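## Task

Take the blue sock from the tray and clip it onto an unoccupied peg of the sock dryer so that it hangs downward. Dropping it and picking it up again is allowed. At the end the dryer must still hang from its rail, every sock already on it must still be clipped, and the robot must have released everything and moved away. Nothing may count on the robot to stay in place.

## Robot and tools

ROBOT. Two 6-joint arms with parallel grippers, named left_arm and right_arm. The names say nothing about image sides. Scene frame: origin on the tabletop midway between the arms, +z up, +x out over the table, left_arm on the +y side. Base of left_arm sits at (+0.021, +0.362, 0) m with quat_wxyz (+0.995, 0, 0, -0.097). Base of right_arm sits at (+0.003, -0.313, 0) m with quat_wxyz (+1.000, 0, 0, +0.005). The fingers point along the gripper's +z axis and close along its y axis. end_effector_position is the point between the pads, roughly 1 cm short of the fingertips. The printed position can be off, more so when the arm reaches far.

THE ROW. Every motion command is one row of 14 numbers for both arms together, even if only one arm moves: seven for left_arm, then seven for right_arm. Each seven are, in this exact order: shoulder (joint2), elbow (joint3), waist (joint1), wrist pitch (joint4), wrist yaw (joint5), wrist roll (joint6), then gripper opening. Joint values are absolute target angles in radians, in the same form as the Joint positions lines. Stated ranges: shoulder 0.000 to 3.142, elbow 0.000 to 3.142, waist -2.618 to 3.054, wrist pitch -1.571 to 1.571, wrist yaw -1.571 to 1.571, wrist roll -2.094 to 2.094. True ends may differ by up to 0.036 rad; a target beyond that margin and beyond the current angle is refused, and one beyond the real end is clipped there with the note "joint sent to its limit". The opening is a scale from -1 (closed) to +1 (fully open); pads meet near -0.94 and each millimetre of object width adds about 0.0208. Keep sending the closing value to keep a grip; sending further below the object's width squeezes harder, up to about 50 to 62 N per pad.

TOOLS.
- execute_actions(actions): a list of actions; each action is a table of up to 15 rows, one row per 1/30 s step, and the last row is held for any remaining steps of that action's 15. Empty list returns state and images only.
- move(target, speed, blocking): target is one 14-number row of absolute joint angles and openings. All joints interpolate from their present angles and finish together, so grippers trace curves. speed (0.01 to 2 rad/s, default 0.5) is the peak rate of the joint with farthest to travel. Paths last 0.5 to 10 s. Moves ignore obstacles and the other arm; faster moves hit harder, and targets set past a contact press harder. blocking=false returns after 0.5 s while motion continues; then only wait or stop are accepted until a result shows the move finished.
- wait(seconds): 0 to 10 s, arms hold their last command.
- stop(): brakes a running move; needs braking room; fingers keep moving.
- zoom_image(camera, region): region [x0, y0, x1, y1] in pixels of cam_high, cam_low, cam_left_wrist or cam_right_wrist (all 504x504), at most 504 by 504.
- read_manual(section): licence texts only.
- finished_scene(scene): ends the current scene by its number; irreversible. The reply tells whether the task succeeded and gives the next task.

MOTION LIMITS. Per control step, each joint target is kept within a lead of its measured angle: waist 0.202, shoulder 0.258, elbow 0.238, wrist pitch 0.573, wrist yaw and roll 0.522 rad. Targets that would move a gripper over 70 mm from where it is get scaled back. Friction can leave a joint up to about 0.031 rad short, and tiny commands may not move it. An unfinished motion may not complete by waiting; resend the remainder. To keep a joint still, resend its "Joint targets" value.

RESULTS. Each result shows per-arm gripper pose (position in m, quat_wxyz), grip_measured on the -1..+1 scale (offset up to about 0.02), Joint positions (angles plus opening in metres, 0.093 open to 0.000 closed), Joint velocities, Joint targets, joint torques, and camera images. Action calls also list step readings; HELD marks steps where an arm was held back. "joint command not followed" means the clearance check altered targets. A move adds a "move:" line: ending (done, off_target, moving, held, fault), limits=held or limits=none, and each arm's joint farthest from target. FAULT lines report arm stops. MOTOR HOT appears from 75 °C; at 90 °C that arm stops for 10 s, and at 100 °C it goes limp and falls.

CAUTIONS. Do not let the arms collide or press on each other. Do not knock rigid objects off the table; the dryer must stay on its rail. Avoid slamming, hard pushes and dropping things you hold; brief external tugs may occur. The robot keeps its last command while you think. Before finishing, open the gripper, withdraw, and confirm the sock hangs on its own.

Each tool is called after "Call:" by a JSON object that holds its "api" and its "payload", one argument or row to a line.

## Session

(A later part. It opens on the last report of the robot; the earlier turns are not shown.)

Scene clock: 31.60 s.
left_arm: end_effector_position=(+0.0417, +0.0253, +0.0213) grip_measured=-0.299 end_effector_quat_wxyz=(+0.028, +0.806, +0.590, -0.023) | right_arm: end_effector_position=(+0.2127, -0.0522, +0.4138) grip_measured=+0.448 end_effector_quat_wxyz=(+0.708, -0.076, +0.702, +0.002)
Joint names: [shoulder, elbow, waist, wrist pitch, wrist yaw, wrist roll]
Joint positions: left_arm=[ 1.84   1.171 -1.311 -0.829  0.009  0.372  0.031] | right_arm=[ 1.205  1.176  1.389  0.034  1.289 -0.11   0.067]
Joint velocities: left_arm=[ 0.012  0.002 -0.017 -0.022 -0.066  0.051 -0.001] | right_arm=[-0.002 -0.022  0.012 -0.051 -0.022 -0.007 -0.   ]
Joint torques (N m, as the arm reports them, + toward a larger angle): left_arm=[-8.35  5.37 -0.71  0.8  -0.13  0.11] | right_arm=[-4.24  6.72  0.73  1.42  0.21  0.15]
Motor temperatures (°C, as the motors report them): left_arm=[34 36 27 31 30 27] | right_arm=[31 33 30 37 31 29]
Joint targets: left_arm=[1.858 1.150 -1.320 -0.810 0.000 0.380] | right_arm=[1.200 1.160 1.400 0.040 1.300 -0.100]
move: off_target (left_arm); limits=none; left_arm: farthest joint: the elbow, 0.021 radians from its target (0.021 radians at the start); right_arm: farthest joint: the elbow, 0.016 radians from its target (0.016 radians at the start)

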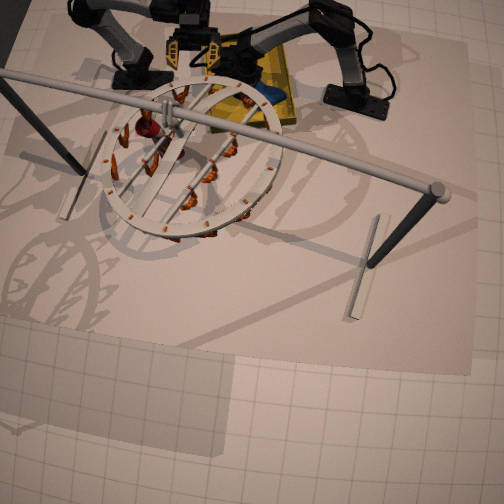

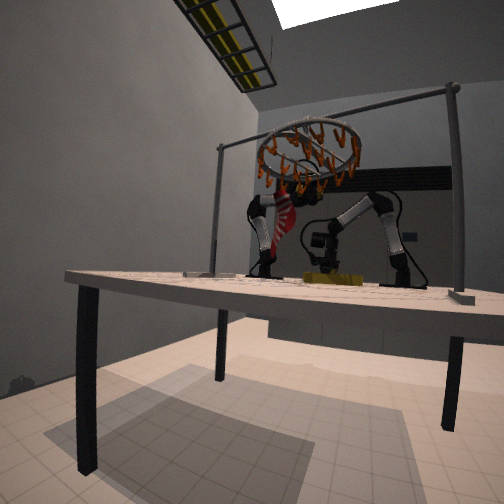

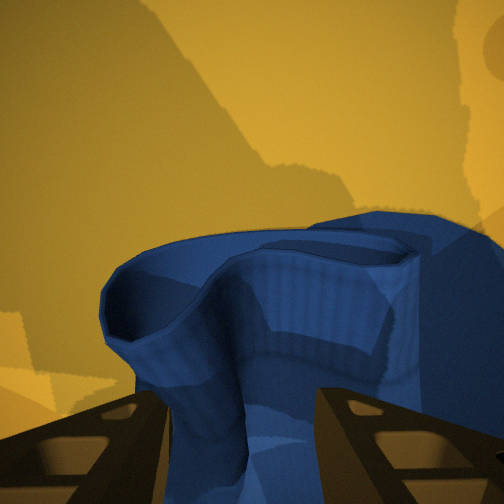

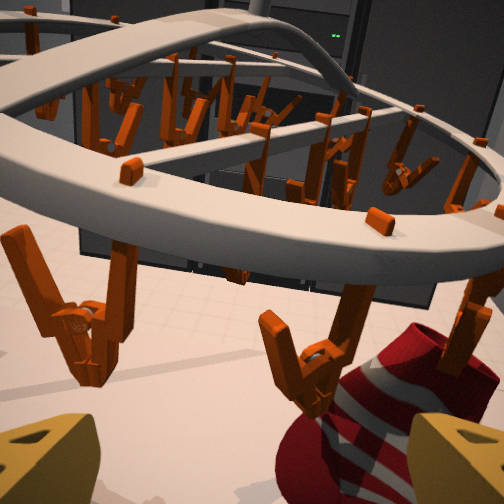

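The edge has curled up between the fingers; close on it.

Call:
{"api": "move", "payload": {
  "target": [1.858,1.15,-1.32,-0.81,0,0.38,-1,1.2,1.16,1.40,0.04,1.3,-0.1,0.45]
}}

Call:
{"api": "move", "payload": {
  "target": [0.6,0.5,-0.75,0.2,0,0,-1,1.2,1.16,1.40,0.04,1.3,-0.1,0.45],
  "speed": 0.6
}}

Call:
{"api": "move", "payload": {
  "target": [0.6,0.5,-0.75,0.2,0,0,-1,1.505,1.455,1.435,0.083,1.445,-0.15,0.45],
  "speed": 0.4
}}

Scene clock: 32.47 s.
left_arm: end_effector_position=(+0.0417, +0.0253, +0.0213) grip_measured=-0.987 end_effector_quat_wxyz=(+0.028, +0.806, +0.590, -0.023) | right_arm: end_effector_position=(+0.2127, -0.0522, +0.4138) grip_measured=+0.448 end_effector_quat_wxyz=(+0.708, -0.076, +0.702, +0.002)
Joint names: [shoulder, elbow, waist, wrist pitch, wrist yaw, wrist roll]
Joint positions: left_arm=[ 1.84   1.171 -1.311 -0.829  0.009  0.372  0.   ] | right_arm=[ 1.205  1.176  1.389  0.034  1.289 -0.11   0.067]
Joint velocities: left_arm=[ 0.012  0.012 -0.007  0.022  0.066  0.037  0.   ] | right_arm=[ 0.012  0.012  0.007  0.125 -0.037 -0.051 -0.001]
Joint torques (N m, as the arm reports them, + toward a larger angle): left_arm=[-8.46  5.39 -0.85  0.79 -0.14  0.09] | right_arm=[-4.16  6.56  0.67  1.41  0.22  0.16]
Motor temperatures (°C, as the motors report them): left_arm=[35 36 27 31 30 27] | right_arm=[31 33 30 37 31 29]
Joint targets: left_arm=[1.858 1.150 -1.320 -0.810 -0.000 0.380] | right_arm=[1.200 1.160 1.400 0.040 1.300 -0.100]
move: off_target (left_arm); limits=none; left_arm: farthest joint: the elbow, 0.021 radians from its target (0.021 radians at the start); right_arm: farthest joint: the elbow, 0.016 radians from its target (0.016 radians at the start)

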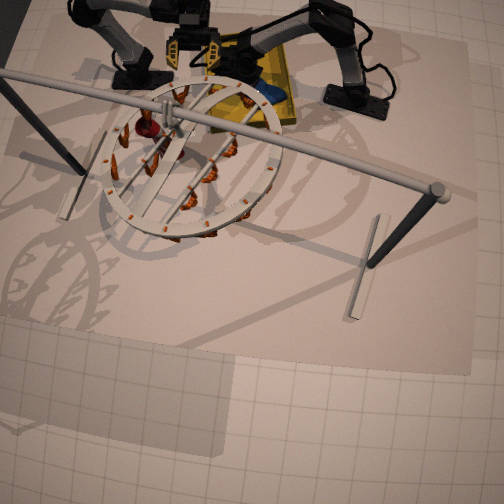

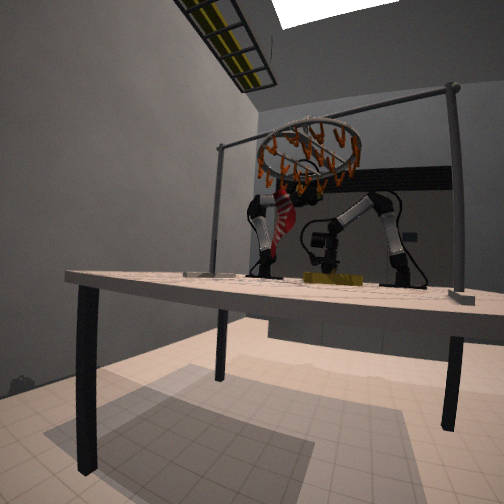

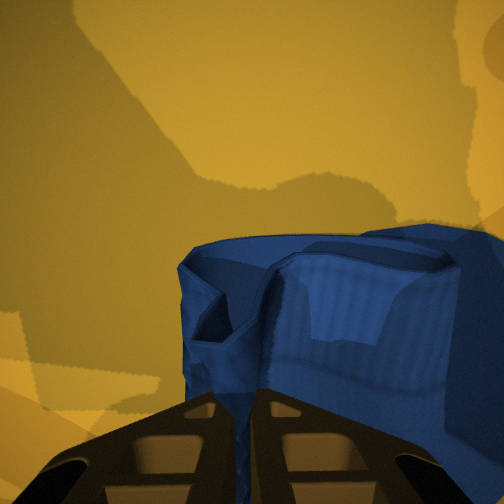

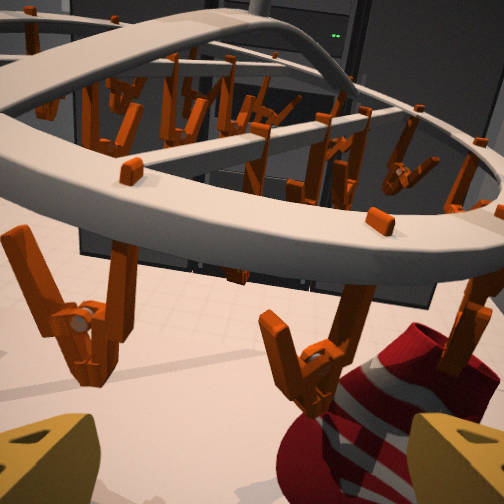

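Scene clock: 35.23 s.
left_arm: end_effector_position=(+0.1912, +0.1194, +0.3220) grip_measured=-0.987 end_effector_quat_wxyz=(+0.652, +0.317, +0.600, -0.337) | right_arm: end_effector_position=(+0.2127, -0.0522, +0.4138) grip_measured=+0.448 end_effector_quat_wxyz=(+0.708, -0.076, +0.702, +0.002)
Joint names: [shoulder, elbow, waist, wrist pitch, wrist yaw, wrist roll]
Joint positions: left_arm=[ 0.62   0.524 -0.761  0.173  0.009  0.009  0.   ] | right_arm=[ 1.205  1.176  1.389  0.034  1.289 -0.11   0.067]
Joint velocities: left_arm=[-0.007 -0.002  0.007  0.022 -0.051 -0.007  0.   ] | right_arm=[-0.002  0.012 -0.002 -0.022 -0.007  0.037  0.   ]
Joint torques (N m, as the arm reports them, + toward a larger angle): left_arm=[-2.03  7.22  0.93  2.78 -0.17 -0.04] | right_arm=[-4.21  6.69  0.71  1.42  0.19  0.17]
Motor temperatures (°C, as the motors report them): left_arm=[35 36 27 32 30 27] | right_arm=[31 33 30 37 31 29]
Joint targets: left_arm=[0.600 0.500 -0.750 0.200 0.000 0.000] | right_arm=[1.200 1.160 1.400 0.040 1.300 -0.100]
move: off_target (left_arm); limits=none; left_arm: farthest joint: the wrist pitch, 0.027 radians from its target (1.029 radians at the start); right_arm: farthest joint: the elbow, 0.016 radians from its target (0.016 radians at the start)

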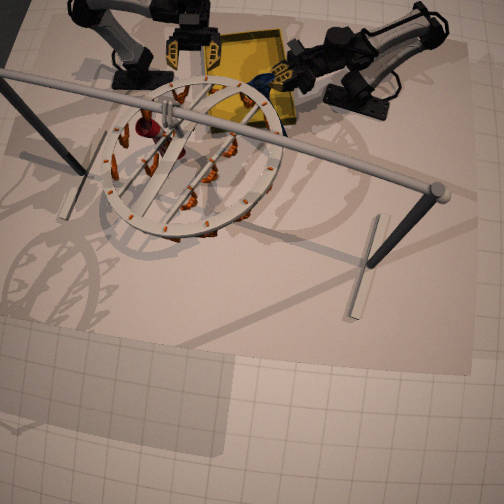

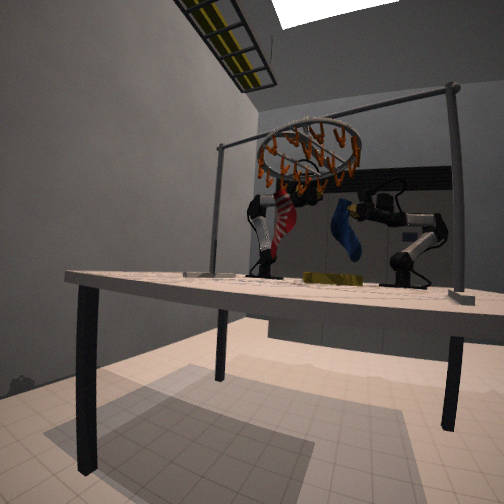

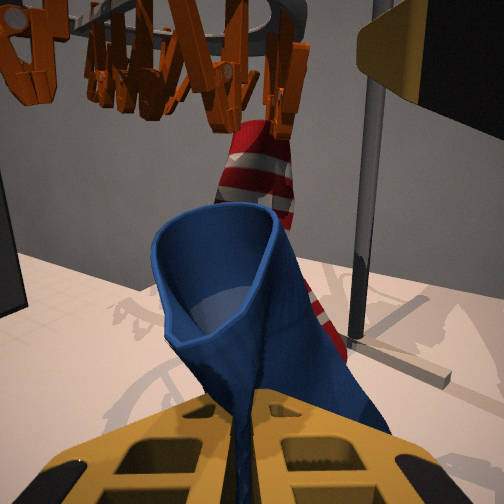

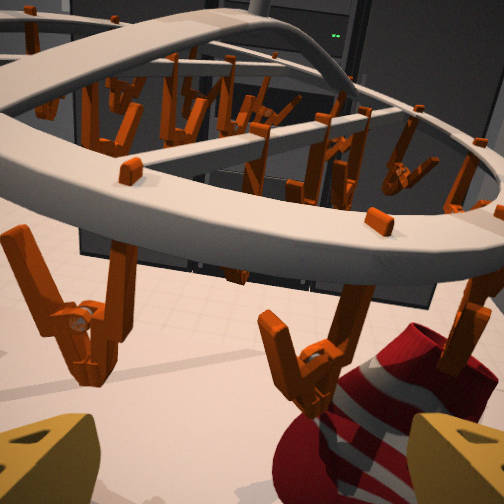

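Scene clock: 36.63 s.
left_arm: end_effector_position=(+0.1912, +0.1194, +0.3221) grip_measured=-0.987 end_effector_quat_wxyz=(+0.652, +0.317, +0.600, -0.337) | right_arm: end_effector_position=(+0.2156, +0.0074, +0.4182) grip_measured=+0.448 end_effector_quat_wxyz=(+0.705, -0.052, +0.705, -0.050)
Joint names: [shoulder, elbow, waist, wrist pitch, wrist yaw, wrist roll]
Joint positions: left_arm=[ 0.62   0.524 -0.761  0.173  0.009  0.009  0.   ] | right_arm=[ 1.497  1.424  1.424  0.068  1.433 -0.14   0.067]
Joint velocities: left_arm=[ 0.022 -0.002 -0.007  0.037 -0.007  0.022  0.   ] | right_arm=[-0.002 -0.012 -0.007 -0.081  0.037 -0.037 -0.   ]
Joint torques (N m, as the arm reports them, + toward a larger angle): left_arm=[-2.    7.27  1.49  2.76 -0.14 -0.06] | right_arm=[-5.59 10.39  0.75  1.39  0.21 -0.04]
Motor temperatures (°C, as the motors report them): left_arm=[34 36 27 33 30 27] | right_arm=[31 34 30 37 31 29]
Joint targets: left_arm=[0.600 0.500 -0.750 0.200 0.000 0.000] | right_arm=[1.505 1.455 1.435 0.083 1.445 -0.150]
move: off_target (left_arm, right_arm); limits=none; left_arm: farthest joint: the wrist pitch, 0.027 radians from its target (0.027 radians at the start); right_arm: farthest joint: the elbow, 0.031 radians from its target (0.279 radians at the start)

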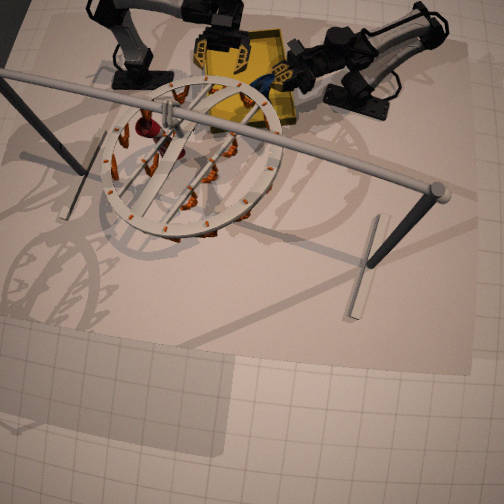

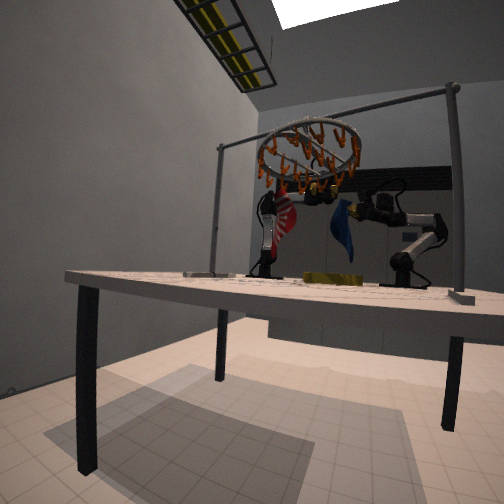

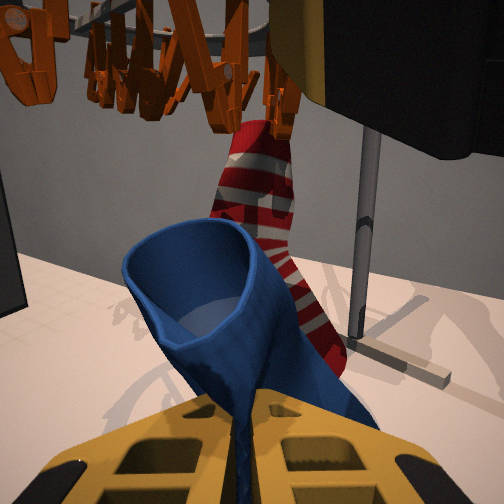

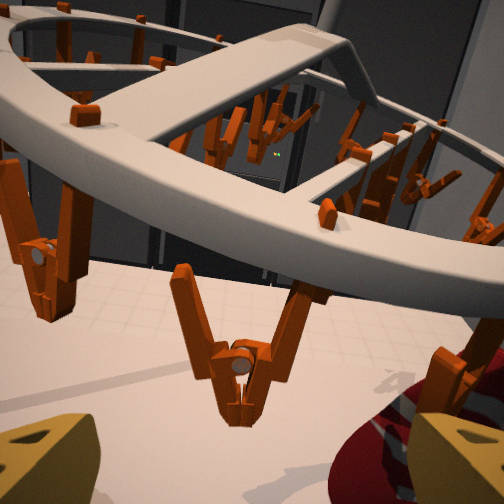

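Call:
{"api": "move", "payload": {
  "target": [0.6,0.5,-0.75,0.3,0,0,-1,1.555,1.47,1.252,0.115,1.26,-0.03,0.25],
  "speed": 0.15
}}

Call:
{"api": "zoom_image", "payload": {
  "camera": "cam_low",
  "region": [280, 150, 360, 230]
}}

Scene clock: 38.53 s.
left_arm: end_effector_position=(+0.1894, +0.1219, +0.3461) grip_measured=-0.987 end_effector_quat_wxyz=(+0.682, +0.300, +0.567, -0.352) | right_arm: end_effector_position=(+0.2706, +0.0080, +0.4127) grip_measured=+0.252 end_effector_quat_wxyz=(+0.707, -0.014, +0.707, -0.014)
Joint names: [shoulder, elbow, waist, wrist pitch, wrist yaw, wrist roll]
Joint positions: left_arm=[ 0.62   0.524 -0.761  0.273  0.009  0.009  0.   ] | right_arm=[ 1.541  1.442  1.262  0.1    1.272 -0.04   0.057]
Joint velocities: left_arm=[-0.022  0.002  0.002 -0.022  0.066  0.037  0.   ] | right_arm=[-0.007  0.007 -0.007 -0.081 -0.022 -0.007  0.   ]
Joint torques (N m, as the arm reports them, + toward a larger angle): left_arm=[-1.81  7.45  0.95  2.7  -0.16 -0.04] | right_arm=[-5.69 10.19 -0.92  1.51  0.05  0.16]
Motor temperatures (°C, as the motors report them): left_arm=[34 36 27 33 30 27] | right_arm=[31 34 30 37 31 29]
Joint targets: left_arm=[0.600 0.500 -0.750 0.300 -0.000 0.000] | right_arm=[1.555 1.470 1.252 0.115 1.260 -0.030]
move: off_target (left_arm, right_arm); limits=none; left_arm: farthest joint: the wrist pitch, 0.027 radians from its target (0.127 radians at the start); right_arm: farthest joint: the elbow, 0.028 radians from its target (0.046 radians at the start)

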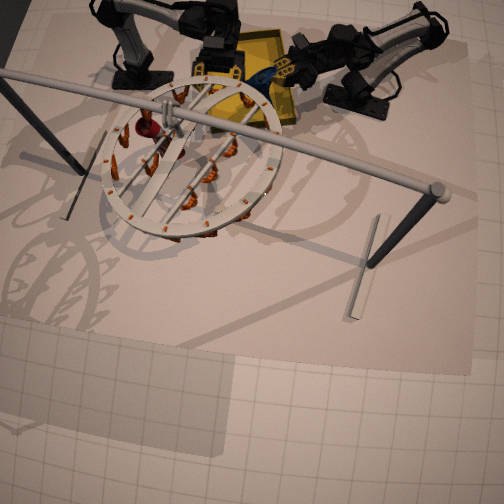

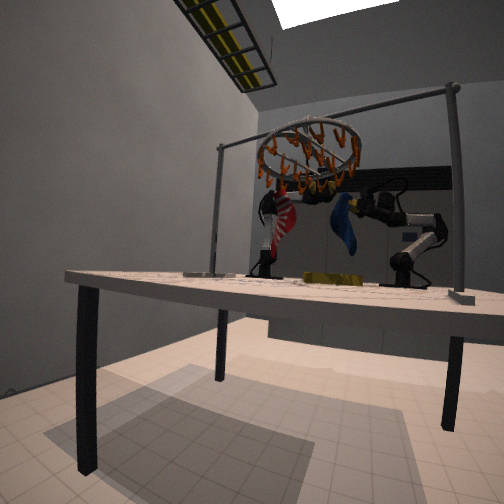

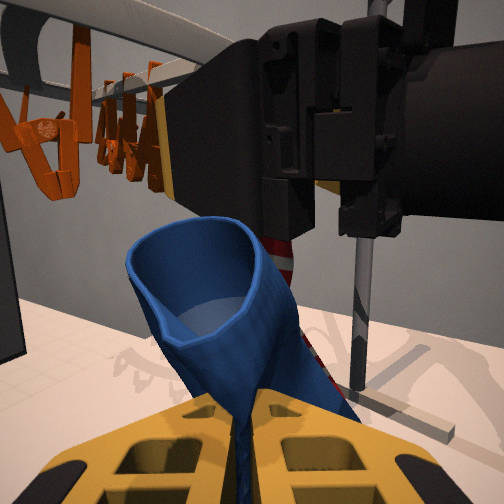

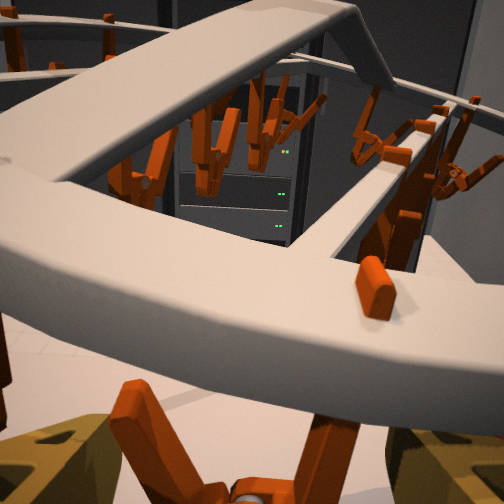

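Region (280, 150, 360, 230) of cam_low's 504x504 image, scaled by 6.300, with more detail than that image has.

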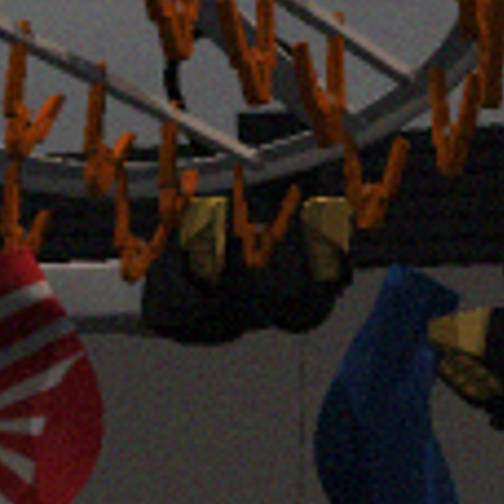

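Under the ring now; lift slightly and close.

Call:
{"api": "execute_actions", "payload": {
  "actions": [
    [[0.6,0.5,-0.75,0.3,0,0,-1,1.555,1.488,1.252,0.115,1.26,-0.1,0.15]],
    [[0.6,0.5,-0.75,0.3,0,0,-1,1.555,1.488,1.252,0.115,1.26,-0.1,0.0]],
    [[0.6,0.5,-0.75,0.3,0,0,-1,1.555,1.488,1.252,0.115,1.26,-0.1,-0.15]],
    [[0.6,0.5,-0.75,0.3,0,0,-1,1.555,1.488,1.252,0.115,1.26,-0.1,-0.3]],
    [[0.6,0.5,-0.75,0.3,0,0,-1,1.555,1.488,1.252,0.115,1.26,-0.1,-0.5]],
    [[0.6,0.5,-0.75,0.3,0,0,-1,1.555,1.488,1.252,0.115,1.26,-0.1,-0.65]]
  ]
}}

Call:
{"api": "zoom_image", "payload": {
  "camera": "cam_low",
  "region": [280, 150, 360, 230]
}}

Scene clock: 41.73 s.
left_arm: end_effector_position=(+0.1894, +0.1219, +0.3462) grip_measured=-0.987 end_effector_quat_wxyz=(+0.682, +0.300, +0.567, -0.352) | right_arm: end_effector_position=(+0.2706, +0.0089, +0.4192) grip_measured=-0.477 end_effector_quat_wxyz=(+0.709, -0.027, +0.704, -0.023)
Joint names: [shoulder, elbow, waist, wrist pitch, wrist yaw, wrist roll]
Joint positions: left_arm=[ 0.62   0.524 -0.761  0.274  0.009  0.009  0.   ] | right_arm=[ 1.544  1.46   1.262  0.104  1.267 -0.091  0.022]
Joint velocities: left_arm=[-0.007  0.007 -0.012  0.007 -0.037  0.022  0.   ] | right_arm=[ 0.002 -0.007  0.002 -0.051  0.022  0.022 -0.001]
Joint torques (N m, as the arm reports them, + toward a larger angle): left_arm=[-1.97  7.22  0.99  2.61 -0.13 -0.04] | right_arm=[-6.02 10.12 -0.96  1.44  0.03 -0.01]
Motor temperatures (°C, as the motors report them): left_arm=[34 36 27 34 30 27] | right_arm=[32 34 30 37 31 29]
Joint targets: left_arm=[0.600 0.500 -0.750 0.300 0.000 0.000] | right_arm=[1.555 1.488 1.252 0.115 1.260 -0.100]
Step readings (joint positions; steps 1 to 15: 1st action; 16 to 30: 2nd action; 31 to 45: 3rd action; 46 to 60: 4th action; 61 to 75: 5th action; 76 to 90: 6th action):
0: left_arm=[0.620 0.524 -0.761 0.274 0.009 0.009] | right_arm=[1.541 1.442 1.262 0.100 1.271 -0.040]
1: left_arm=[0.620 0.524 -0.761 0.274 0.009 0.009] | right_arm=[1.542 1.444 1.262 0.100 1.271 -0.048]
2: left_arm=[0.620 0.524 -0.761 0.274 0.009 0.009] | right_arm=[1.543 1.449 1.262 0.100 1.271 -0.057]
4: left_arm=[0.620 0.524 -0.761 0.274 0.009 0.009] | right_arm=[1.544 1.456 1.262 0.100 1.271 -0.068]
8: left_arm=[0.620 0.524 -0.761 0.274 0.009 0.009] | right_arm=[1.544 1.460 1.262 0.102 1.271 -0.081]
15: left_arm=[0.620 0.524 -0.761 0.274 0.009 0.009] | right_arm=[1.544 1.460 1.262 0.102 1.271 -0.087]
16: left_arm=[0.620 0.524 -0.761 0.274 0.009 0.009] | right_arm=[1.544 1.460 1.262 0.102 1.271 -0.087]
17: left_arm=[0.620 0.524 -0.761 0.274 0.009 0.009] | right_arm=[1.544 1.460 1.262 0.102 1.270 -0.088]
19: left_arm=[0.620 0.524 -0.761 0.274 0.009 0.009] | right_arm=[1.544 1.460 1.262 0.102 1.270 -0.089]
23: left_arm=[0.620 0.524 -0.761 0.274 0.009 0.009] | right_arm=[1.544 1.460 1.262 0.102 1.270 -0.089]
30: left_arm=[0.620 0.524 -0.761 0.274 0.009 0.009] | right_arm=[1.544 1.460 1.262 0.102 1.270 -0.089]
31: left_arm=[0.620 0.524 -0.761 0.274 0.009 0.009] | right_arm=[1.544 1.460 1.262 0.102 1.269 -0.090]
32: left_arm=[0.620 0.524 -0.761 0.274 0.009 0.009] | right_arm=[1.544 1.460 1.262 0.102 1.269 -0.090]
34: left_arm=[0.620 0.524 -0.761 0.274 0.009 0.009] | right_arm=[1.544 1.460 1.262 0.102 1.269 -0.090]
38: left_arm=[0.620 0.524 -0.761 0.274 0.009 0.009] | right_arm=[1.544 1.460 1.262 0.102 1.269 -0.090]
45: left_arm=[0.620 0.524 -0.761 0.274 0.009 0.009] | right_arm=[1.544 1.460 1.262 0.102 1.269 -0.090]
46: left_arm=[0.620 0.524 -0.761 0.274 0.009 0.009] | right_arm=[1.544 1.460 1.262 0.102 1.269 -0.090]
47: left_arm=[0.620 0.524 -0.761 0.274 0.009 0.009] | right_arm=[1.544 1.460 1.262 0.102 1.269 -0.090]
49: left_arm=[0.620 0.524 -0.761 0.274 0.009 0.009] | right_arm=[1.544 1.460 1.262 0.102 1.268 -0.090]
53: left_arm=[0.620 0.524 -0.761 0.274 0.009 0.009] | right_arm=[1.544 1.460 1.262 0.102 1.268 -0.090]
60: left_arm=[0.620 0.524 -0.761 0.274 0.009 0.009] | right_arm=[1.544 1.460 1.262 0.102 1.268 -0.090]
61: left_arm=[0.620 0.524 -0.761 0.274 0.009 0.009] | right_arm=[1.544 1.460 1.262 0.102 1.268 -0.090]
62: left_arm=[0.620 0.524 -0.761 0.274 0.009 0.009] | right_arm=[1.544 1.460 1.262 0.104 1.267 -0.090]
64: left_arm=[0.620 0.524 -0.761 0.274 0.009 0.009] | right_arm=[1.544 1.460 1.262 0.104 1.267 -0.090]
68: left_arm=[0.620 0.524 -0.761 0.274 0.009 0.009] | right_arm=[1.544 1.460 1.262 0.104 1.267 -0.091]
75: left_arm=[0.620 0.524 -0.761 0.274 0.009 0.009] | right_arm=[1.544 1.460 1.262 0.104 1.267 -0.091]
76: left_arm=[0.620 0.524 -0.761 0.274 0.009 0.009] | right_arm=[1.544 1.460 1.262 0.104 1.267 -0.091]
77: left_arm=[0.620 0.524 -0.761 0.274 0.009 0.009] | right_arm=[1.544 1.460 1.262 0.104 1.267 -0.091]
79: left_arm=[0.620 0.524 -0.761 0.274 0.009 0.009] | right_arm=[1.544 1.460 1.262 0.104 1.267 -0.091]
83: left_arm=[0.620 0.524 -0.761 0.274 0.009 0.009] | right_arm=[1.544 1.460 1.262 0.104 1.267 -0.091]
90: Joint positions above

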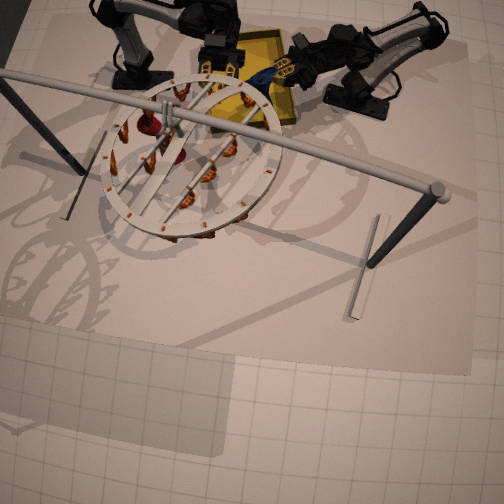

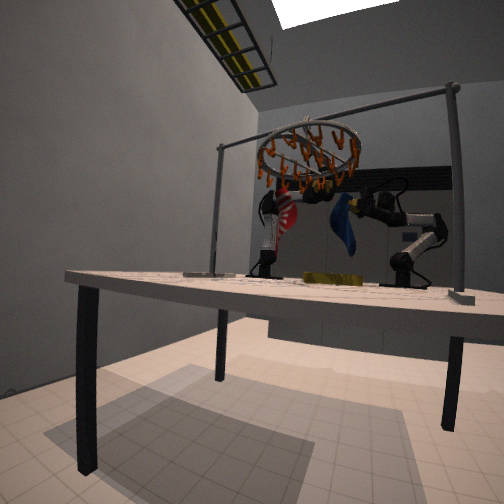

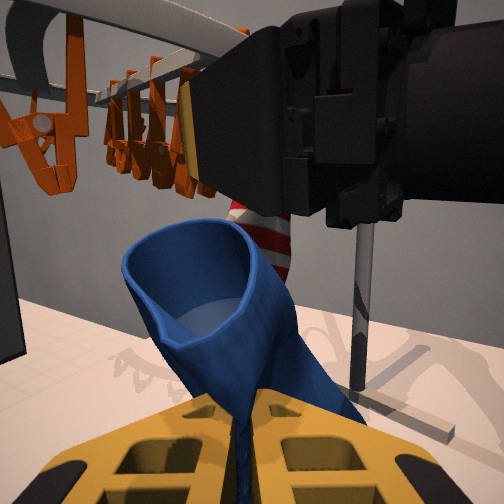

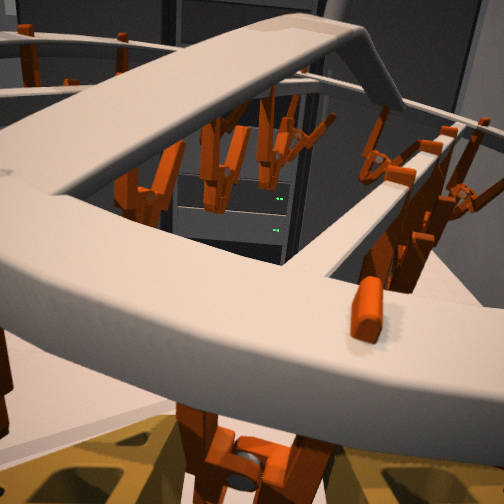

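Region (280, 150, 360, 230) of cam_low's 504x504 image, scaled by 6.300, with more detail than that image has.

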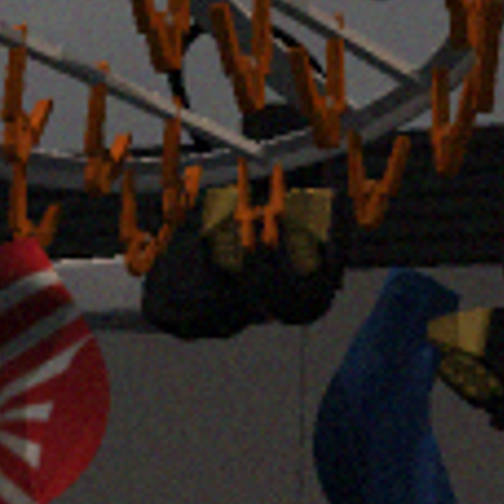

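Call:
{"api": "move", "payload": {
  "target": [1.305,0.70,-0.5,0.80,0.56,0.1,-1,1.555,1.488,1.252,0.115,1.26,-0.1,-0.65],
  "speed": 0.3
}}

Call:
{"api": "zoom_image", "payload": {
  "camera": "cam_low",
  "region": [295, 165, 345, 215]
}}

Scene clock: 44.93 s.
left_arm: end_effector_position=(+0.2662, +0.0388, +0.3097) grip_measured=-0.987 end_effector_quat_wxyz=(+0.646, +0.432, +0.495, -0.388) | right_arm: end_effector_position=(+0.2706, +0.0089, +0.4192) grip_measured=-0.477 end_effector_quat_wxyz=(+0.709, -0.027, +0.704, -0.023)
Joint names: [shoulder, elbow, waist, wrist pitch, wrist yaw, wrist roll]
Joint positions: left_arm=[ 1.288  0.674 -0.51   0.774  0.548  0.092  0.   ] | right_arm=[ 1.544  1.46   1.262  0.104  1.267 -0.091  0.022]
Joint velocities: left_arm=[-0.002 -0.002  0.017  0.022 -0.081 -0.037  0.   ] | right_arm=[-0.012  0.002 -0.002 -0.007 -0.007 -0.037 -0.001]
Joint torques (N m, as the arm reports them, + toward a larger angle): left_arm=[-4.17 11.76  0.97  2.5  -0.01  0.08] | right_arm=[-5.9  10.15 -0.93  1.48  0.04 -0.03]
Motor temperatures (°C, as the motors report them): left_arm=[33 37 27 35 30 27] | right_arm=[32 35 30 37 31 29]
Joint targets: left_arm=[1.305 0.700 -0.500 0.800 0.560 0.100] | right_arm=[1.555 1.488 1.252 0.115 1.260 -0.100]
move: off_target (left_arm, right_arm); limits=none; left_arm: farthest joint: the elbow, 0.026 radians from its target (0.176 radians at the start); right_arm: farthest joint: the elbow, 0.028 radians from its target (0.028 radians at the start)

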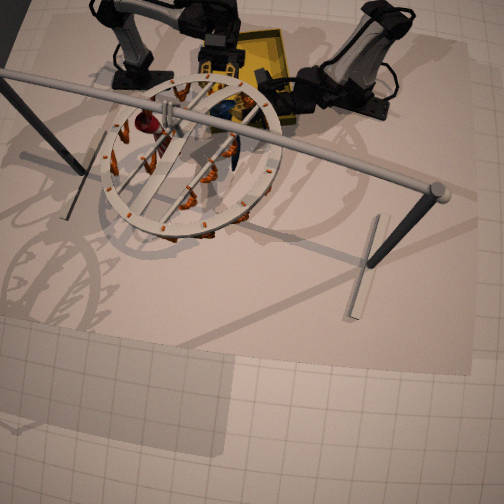

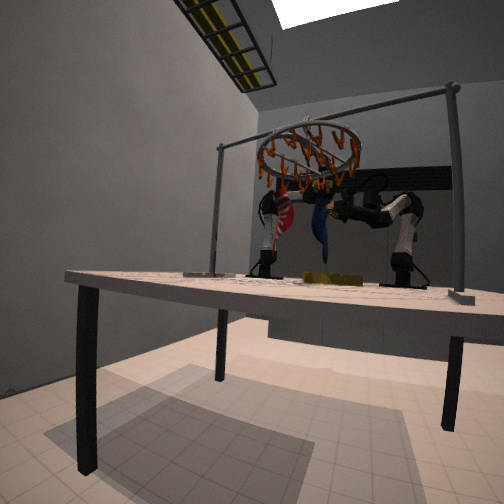

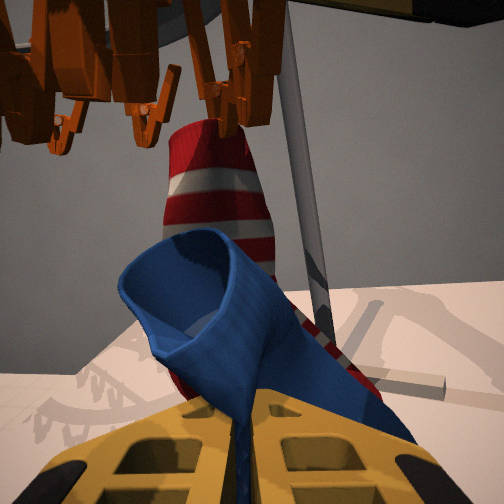

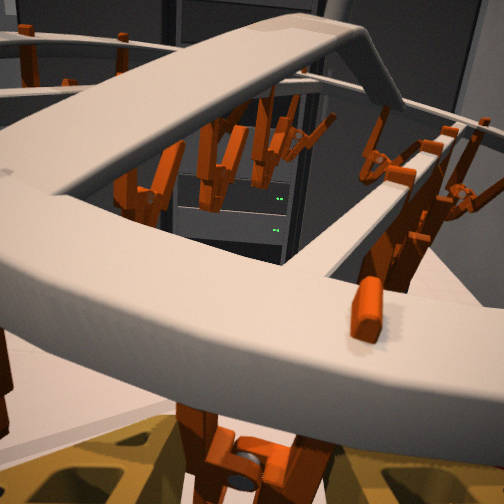

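Region (295, 165, 345, 215) of cam_low's 504x504 image, scaled by 10.080, with more detail than that image has.

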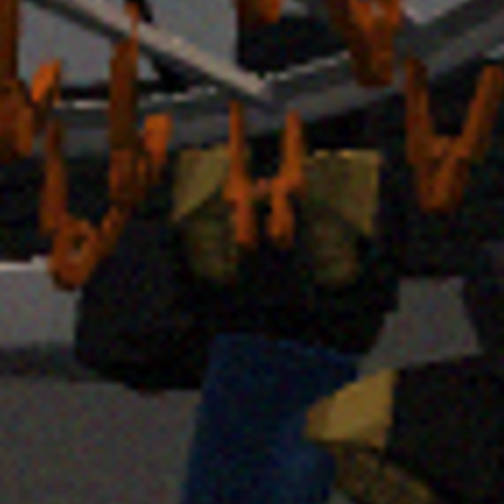

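Call:
{"api": "move", "payload": {
  "target": [1.305,0.745,-0.5,0.80,0.44,0.1,-1,1.555,1.488,1.252,0.115,1.26,-0.1,-0.65],
  "speed": 0.1
}}

Call:
{"api": "zoom_image", "payload": {
  "camera": "cam_low",
  "region": [295, 165, 345, 215]
}}

Call:
{"api": "zoom_image", "payload": {
  "camera": "cam_high",
  "region": [190, 60, 270, 140]
}}

Scene clock: 46.73 s.
left_arm: end_effector_position=(+0.2827, +0.0434, +0.3329) grip_measured=-0.987 end_effector_quat_wxyz=(+0.680, +0.398, +0.498, -0.363) | right_arm: end_effector_position=(+0.2706, +0.0089, +0.4192) grip_measured=-0.477 end_effector_quat_wxyz=(+0.709, -0.027, +0.704, -0.023)
Joint names: [shoulder, elbow, waist, wrist pitch, wrist yaw, wrist roll]
Joint positions: left_arm=[ 1.288  0.721 -0.51   0.777  0.453  0.092  0.   ] | right_arm=[ 1.544  1.46   1.262  0.104  1.267 -0.091  0.022]
Joint velocities: left_arm=[ 0.007 -0.002 -0.002 -0.007  0.066 -0.007  0.   ] | right_arm=[ 0.017  0.007 -0.007 -0.066  0.007  0.051 -0.001]
Joint torques (N m, as the arm reports them, + toward a larger angle): left_arm=[-4.37 11.7   0.97  2.44 -0.22  0.08] | right_arm=[-5.89 10.19 -0.93  1.49  0.03  0.  ]
Motor temperatures (°C, as the motors report them): left_arm=[33 38 27 36 30 27] | right_arm=[32 35 30 37 31 29]
Joint targets: left_arm=[1.305 0.745 -0.500 0.800 0.440 0.100] | right_arm=[1.555 1.488 1.252 0.115 1.260 -0.100]
move: off_target (left_arm, right_arm); limits=none; left_arm: farthest joint: the elbow, 0.024 radians from its target (0.071 radians at the start); right_arm: farthest joint: the elbow, 0.028 radians from its target (0.028 radians at the start)

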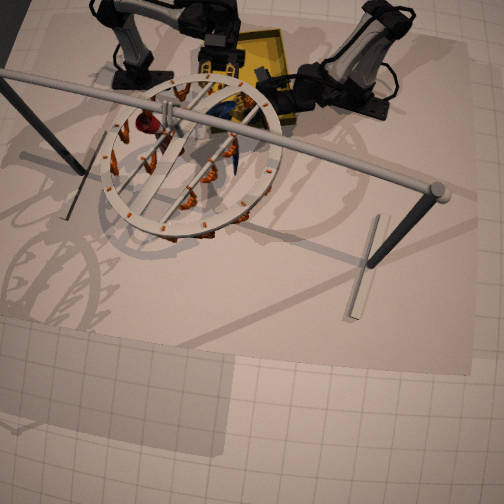

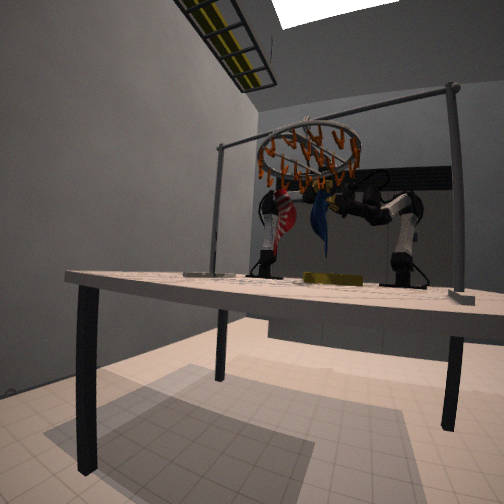

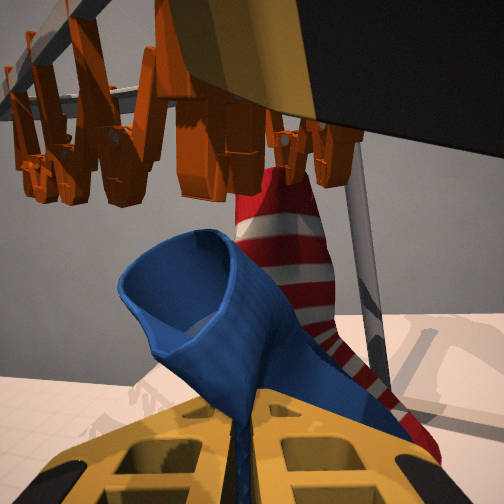

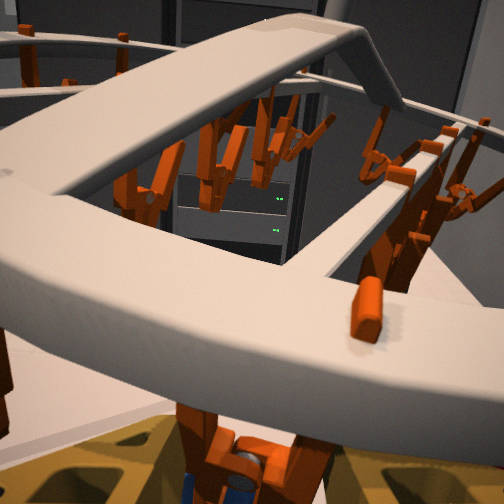

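Region (295, 165, 345, 215) of cam_low's 504x504 image, scaled by 10.080, with more detail than that image has.

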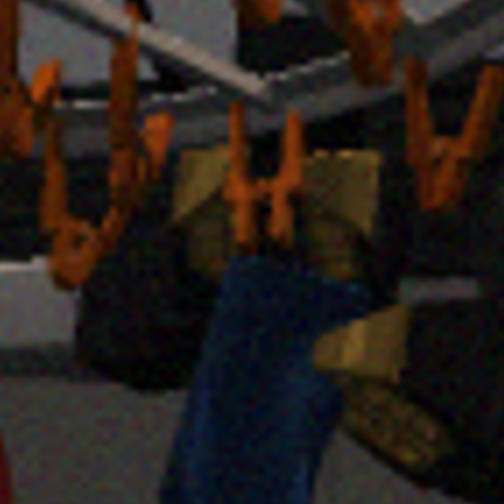

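Region (190, 60, 270, 140) of cam_high's 504x504 image, scaled by 6.300, with more detail than that image has.

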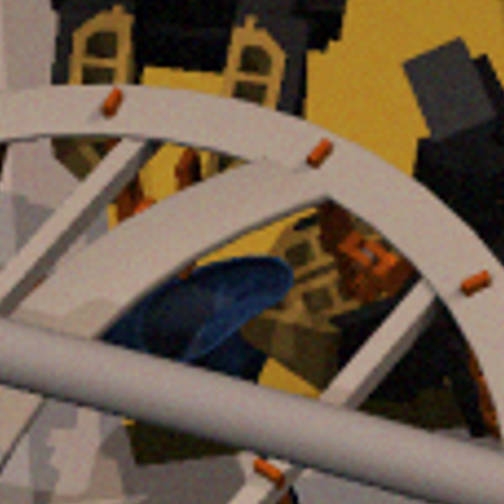

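Call:
{"api": "move", "payload": {
  "target": [1.305,0.745,-0.5,0.80,0.44,0.27,-1,1.555,1.488,1.252,0.115,1.26,-0.1,-0.65],
  "speed": 0.2
}}

Call:
{"api": "move", "payload": {
  "target": [1.305,0.775,-0.5,0.80,0.44,0.27,-1,1.555,1.488,1.252,0.115,1.26,-0.1,-0.65],
  "speed": 0.04
}}

Call:
{"api": "zoom_image", "payload": {
  "camera": "cam_low",
  "region": [295, 165, 345, 215]
}}

Scene clock: 48.37 s.
left_arm: end_effector_position=(+0.2827, +0.0434, +0.3330) grip_measured=-0.987 end_effector_quat_wxyz=(+0.708, +0.439, +0.462, -0.304) | right_arm: end_effector_position=(+0.2706, +0.0089, +0.4192) grip_measured=-0.477 end_effector_quat_wxyz=(+0.709, -0.027, +0.704, -0.023)
Joint names: [shoulder, elbow, waist, wrist pitch, wrist yaw, wrist roll]
Joint positions: left_arm=[ 1.288  0.721 -0.51   0.777  0.452  0.261  0.   ] | right_arm=[ 1.544  1.46   1.262  0.104  1.267 -0.091  0.022]
Joint velocities: left_arm=[ 0.017 -0.012 -0.012  0.037 -0.007 -0.066  0.   ] | right_arm=[-0.022  0.002 -0.002 -0.037 -0.051 -0.007 -0.   ]
Joint torques (N m, as the arm reports them, + toward a larger angle): left_arm=[-4.32 11.54  1.06  2.48 -0.3   0.05] | right_arm=[-5.88 10.1  -0.91  1.49  0.04 -0.03]
Motor temperatures (°C, as the motors report them): left_arm=[33 38 27 36 30 27] | right_arm=[32 35 30 37 31 29]
Joint targets: left_arm=[1.305 0.745 -0.500 0.800 0.440 0.270] | right_arm=[1.555 1.488 1.252 0.115 1.260 -0.100]
move: off_target (left_arm, right_arm); limits=none; left_arm: farthest joint: the elbow, 0.024 radians from its target (0.024 radians at the start); right_arm: farthest joint: the elbow, 0.028 radians from its target (0.028 radians at the start)

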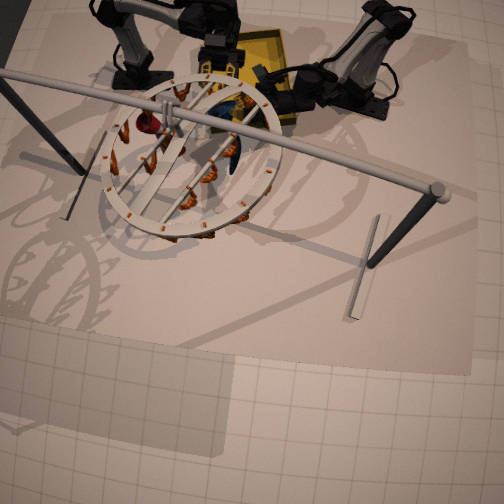

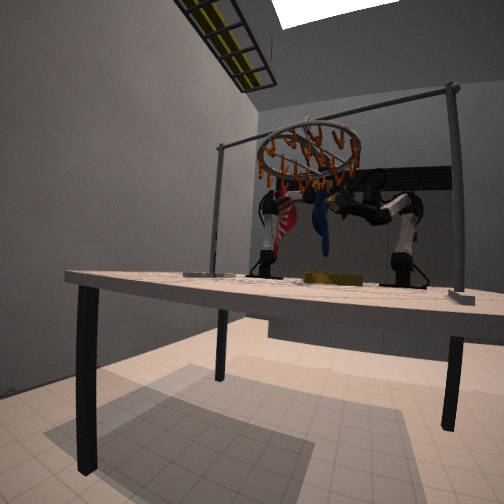

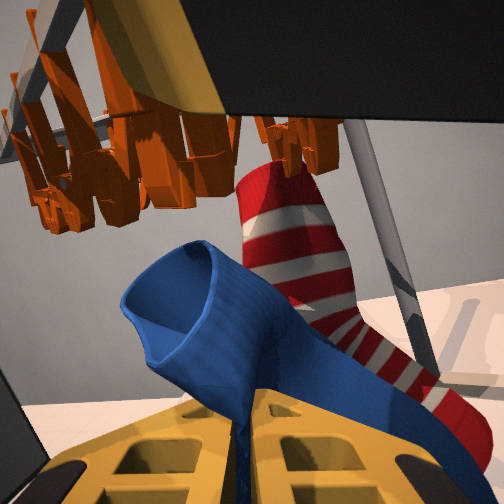

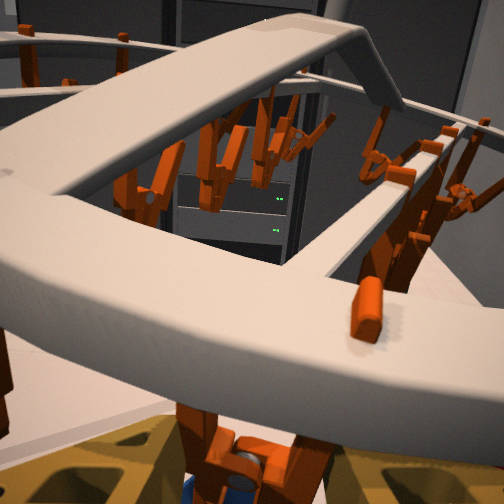

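Scene clock: 49.97 s.
left_arm: end_effector_position=(+0.2833, +0.0429, +0.3465) grip_measured=-0.987 end_effector_quat_wxyz=(+0.718, +0.436, +0.451, -0.303) | right_arm: end_effector_position=(+0.2706, +0.0089, +0.4192) grip_measured=-0.477 end_effector_quat_wxyz=(+0.709, -0.027, +0.704, -0.023)
Joint names: [shoulder, elbow, waist, wrist pitch, wrist yaw, wrist roll]
Joint positions: left_arm=[ 1.288  0.75  -0.51   0.777  0.452  0.262  0.   ] | right_arm=[ 1.544  1.46   1.262  0.104  1.267 -0.091  0.022]
Joint velocities: left_arm=[-0.007  0.007 -0.017  0.051 -0.051 -0.037  0.   ] | right_arm=[ 0.007  0.007 -0.002  0.007  0.022 -0.022  0.   ]
Joint torques (N m, as the arm reports them, + toward a larger angle): left_arm=[-4.32 11.66  0.82  2.4  -0.26  0.09] | right_arm=[-5.89 10.13 -0.83  1.48  0.04 -0.02]
Motor temperatures (°C, as the motors report them): left_arm=[33 38 27 36 30 27] | right_arm=[33 35 30 37 31 29]
Joint targets: left_arm=[1.305 0.775 -0.500 0.800 0.440 0.270] | right_arm=[1.555 1.488 1.252 0.115 1.260 -0.100]
move: off_target (left_arm, right_arm); limits=none; left_arm: farthest joint: the elbow, 0.025 radians from its target (0.054 radians at the start); right_arm: farthest joint: the elbow, 0.028 radians from its target (0.028 radians at the start)

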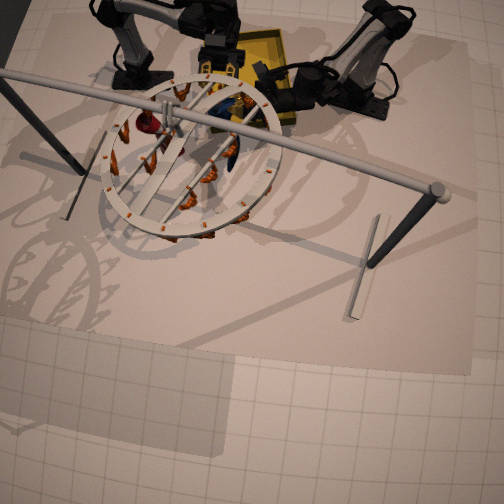

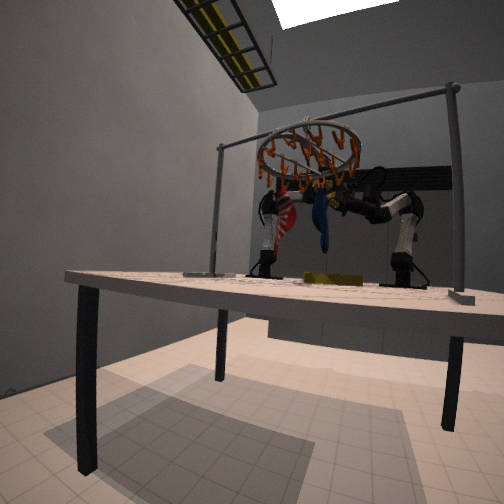

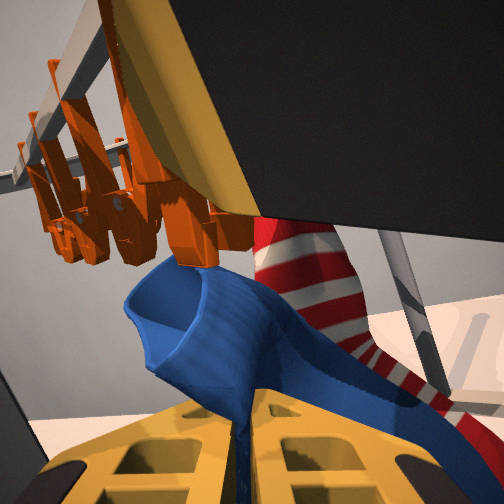

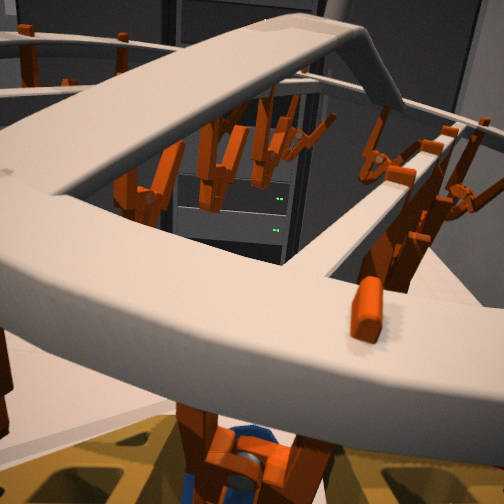

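Region (295, 165, 345, 215) of cam_low's 504x504 image, scaled by 10.080, with more detail than that image has.

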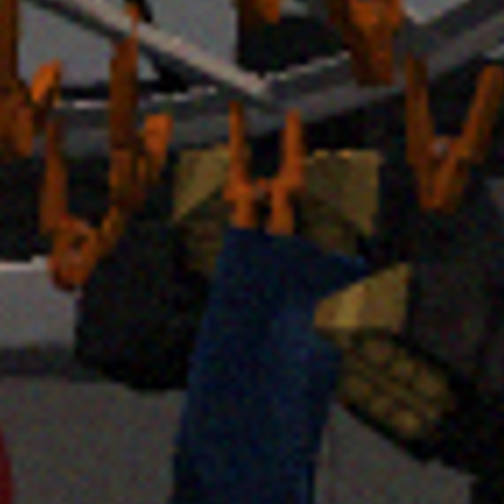

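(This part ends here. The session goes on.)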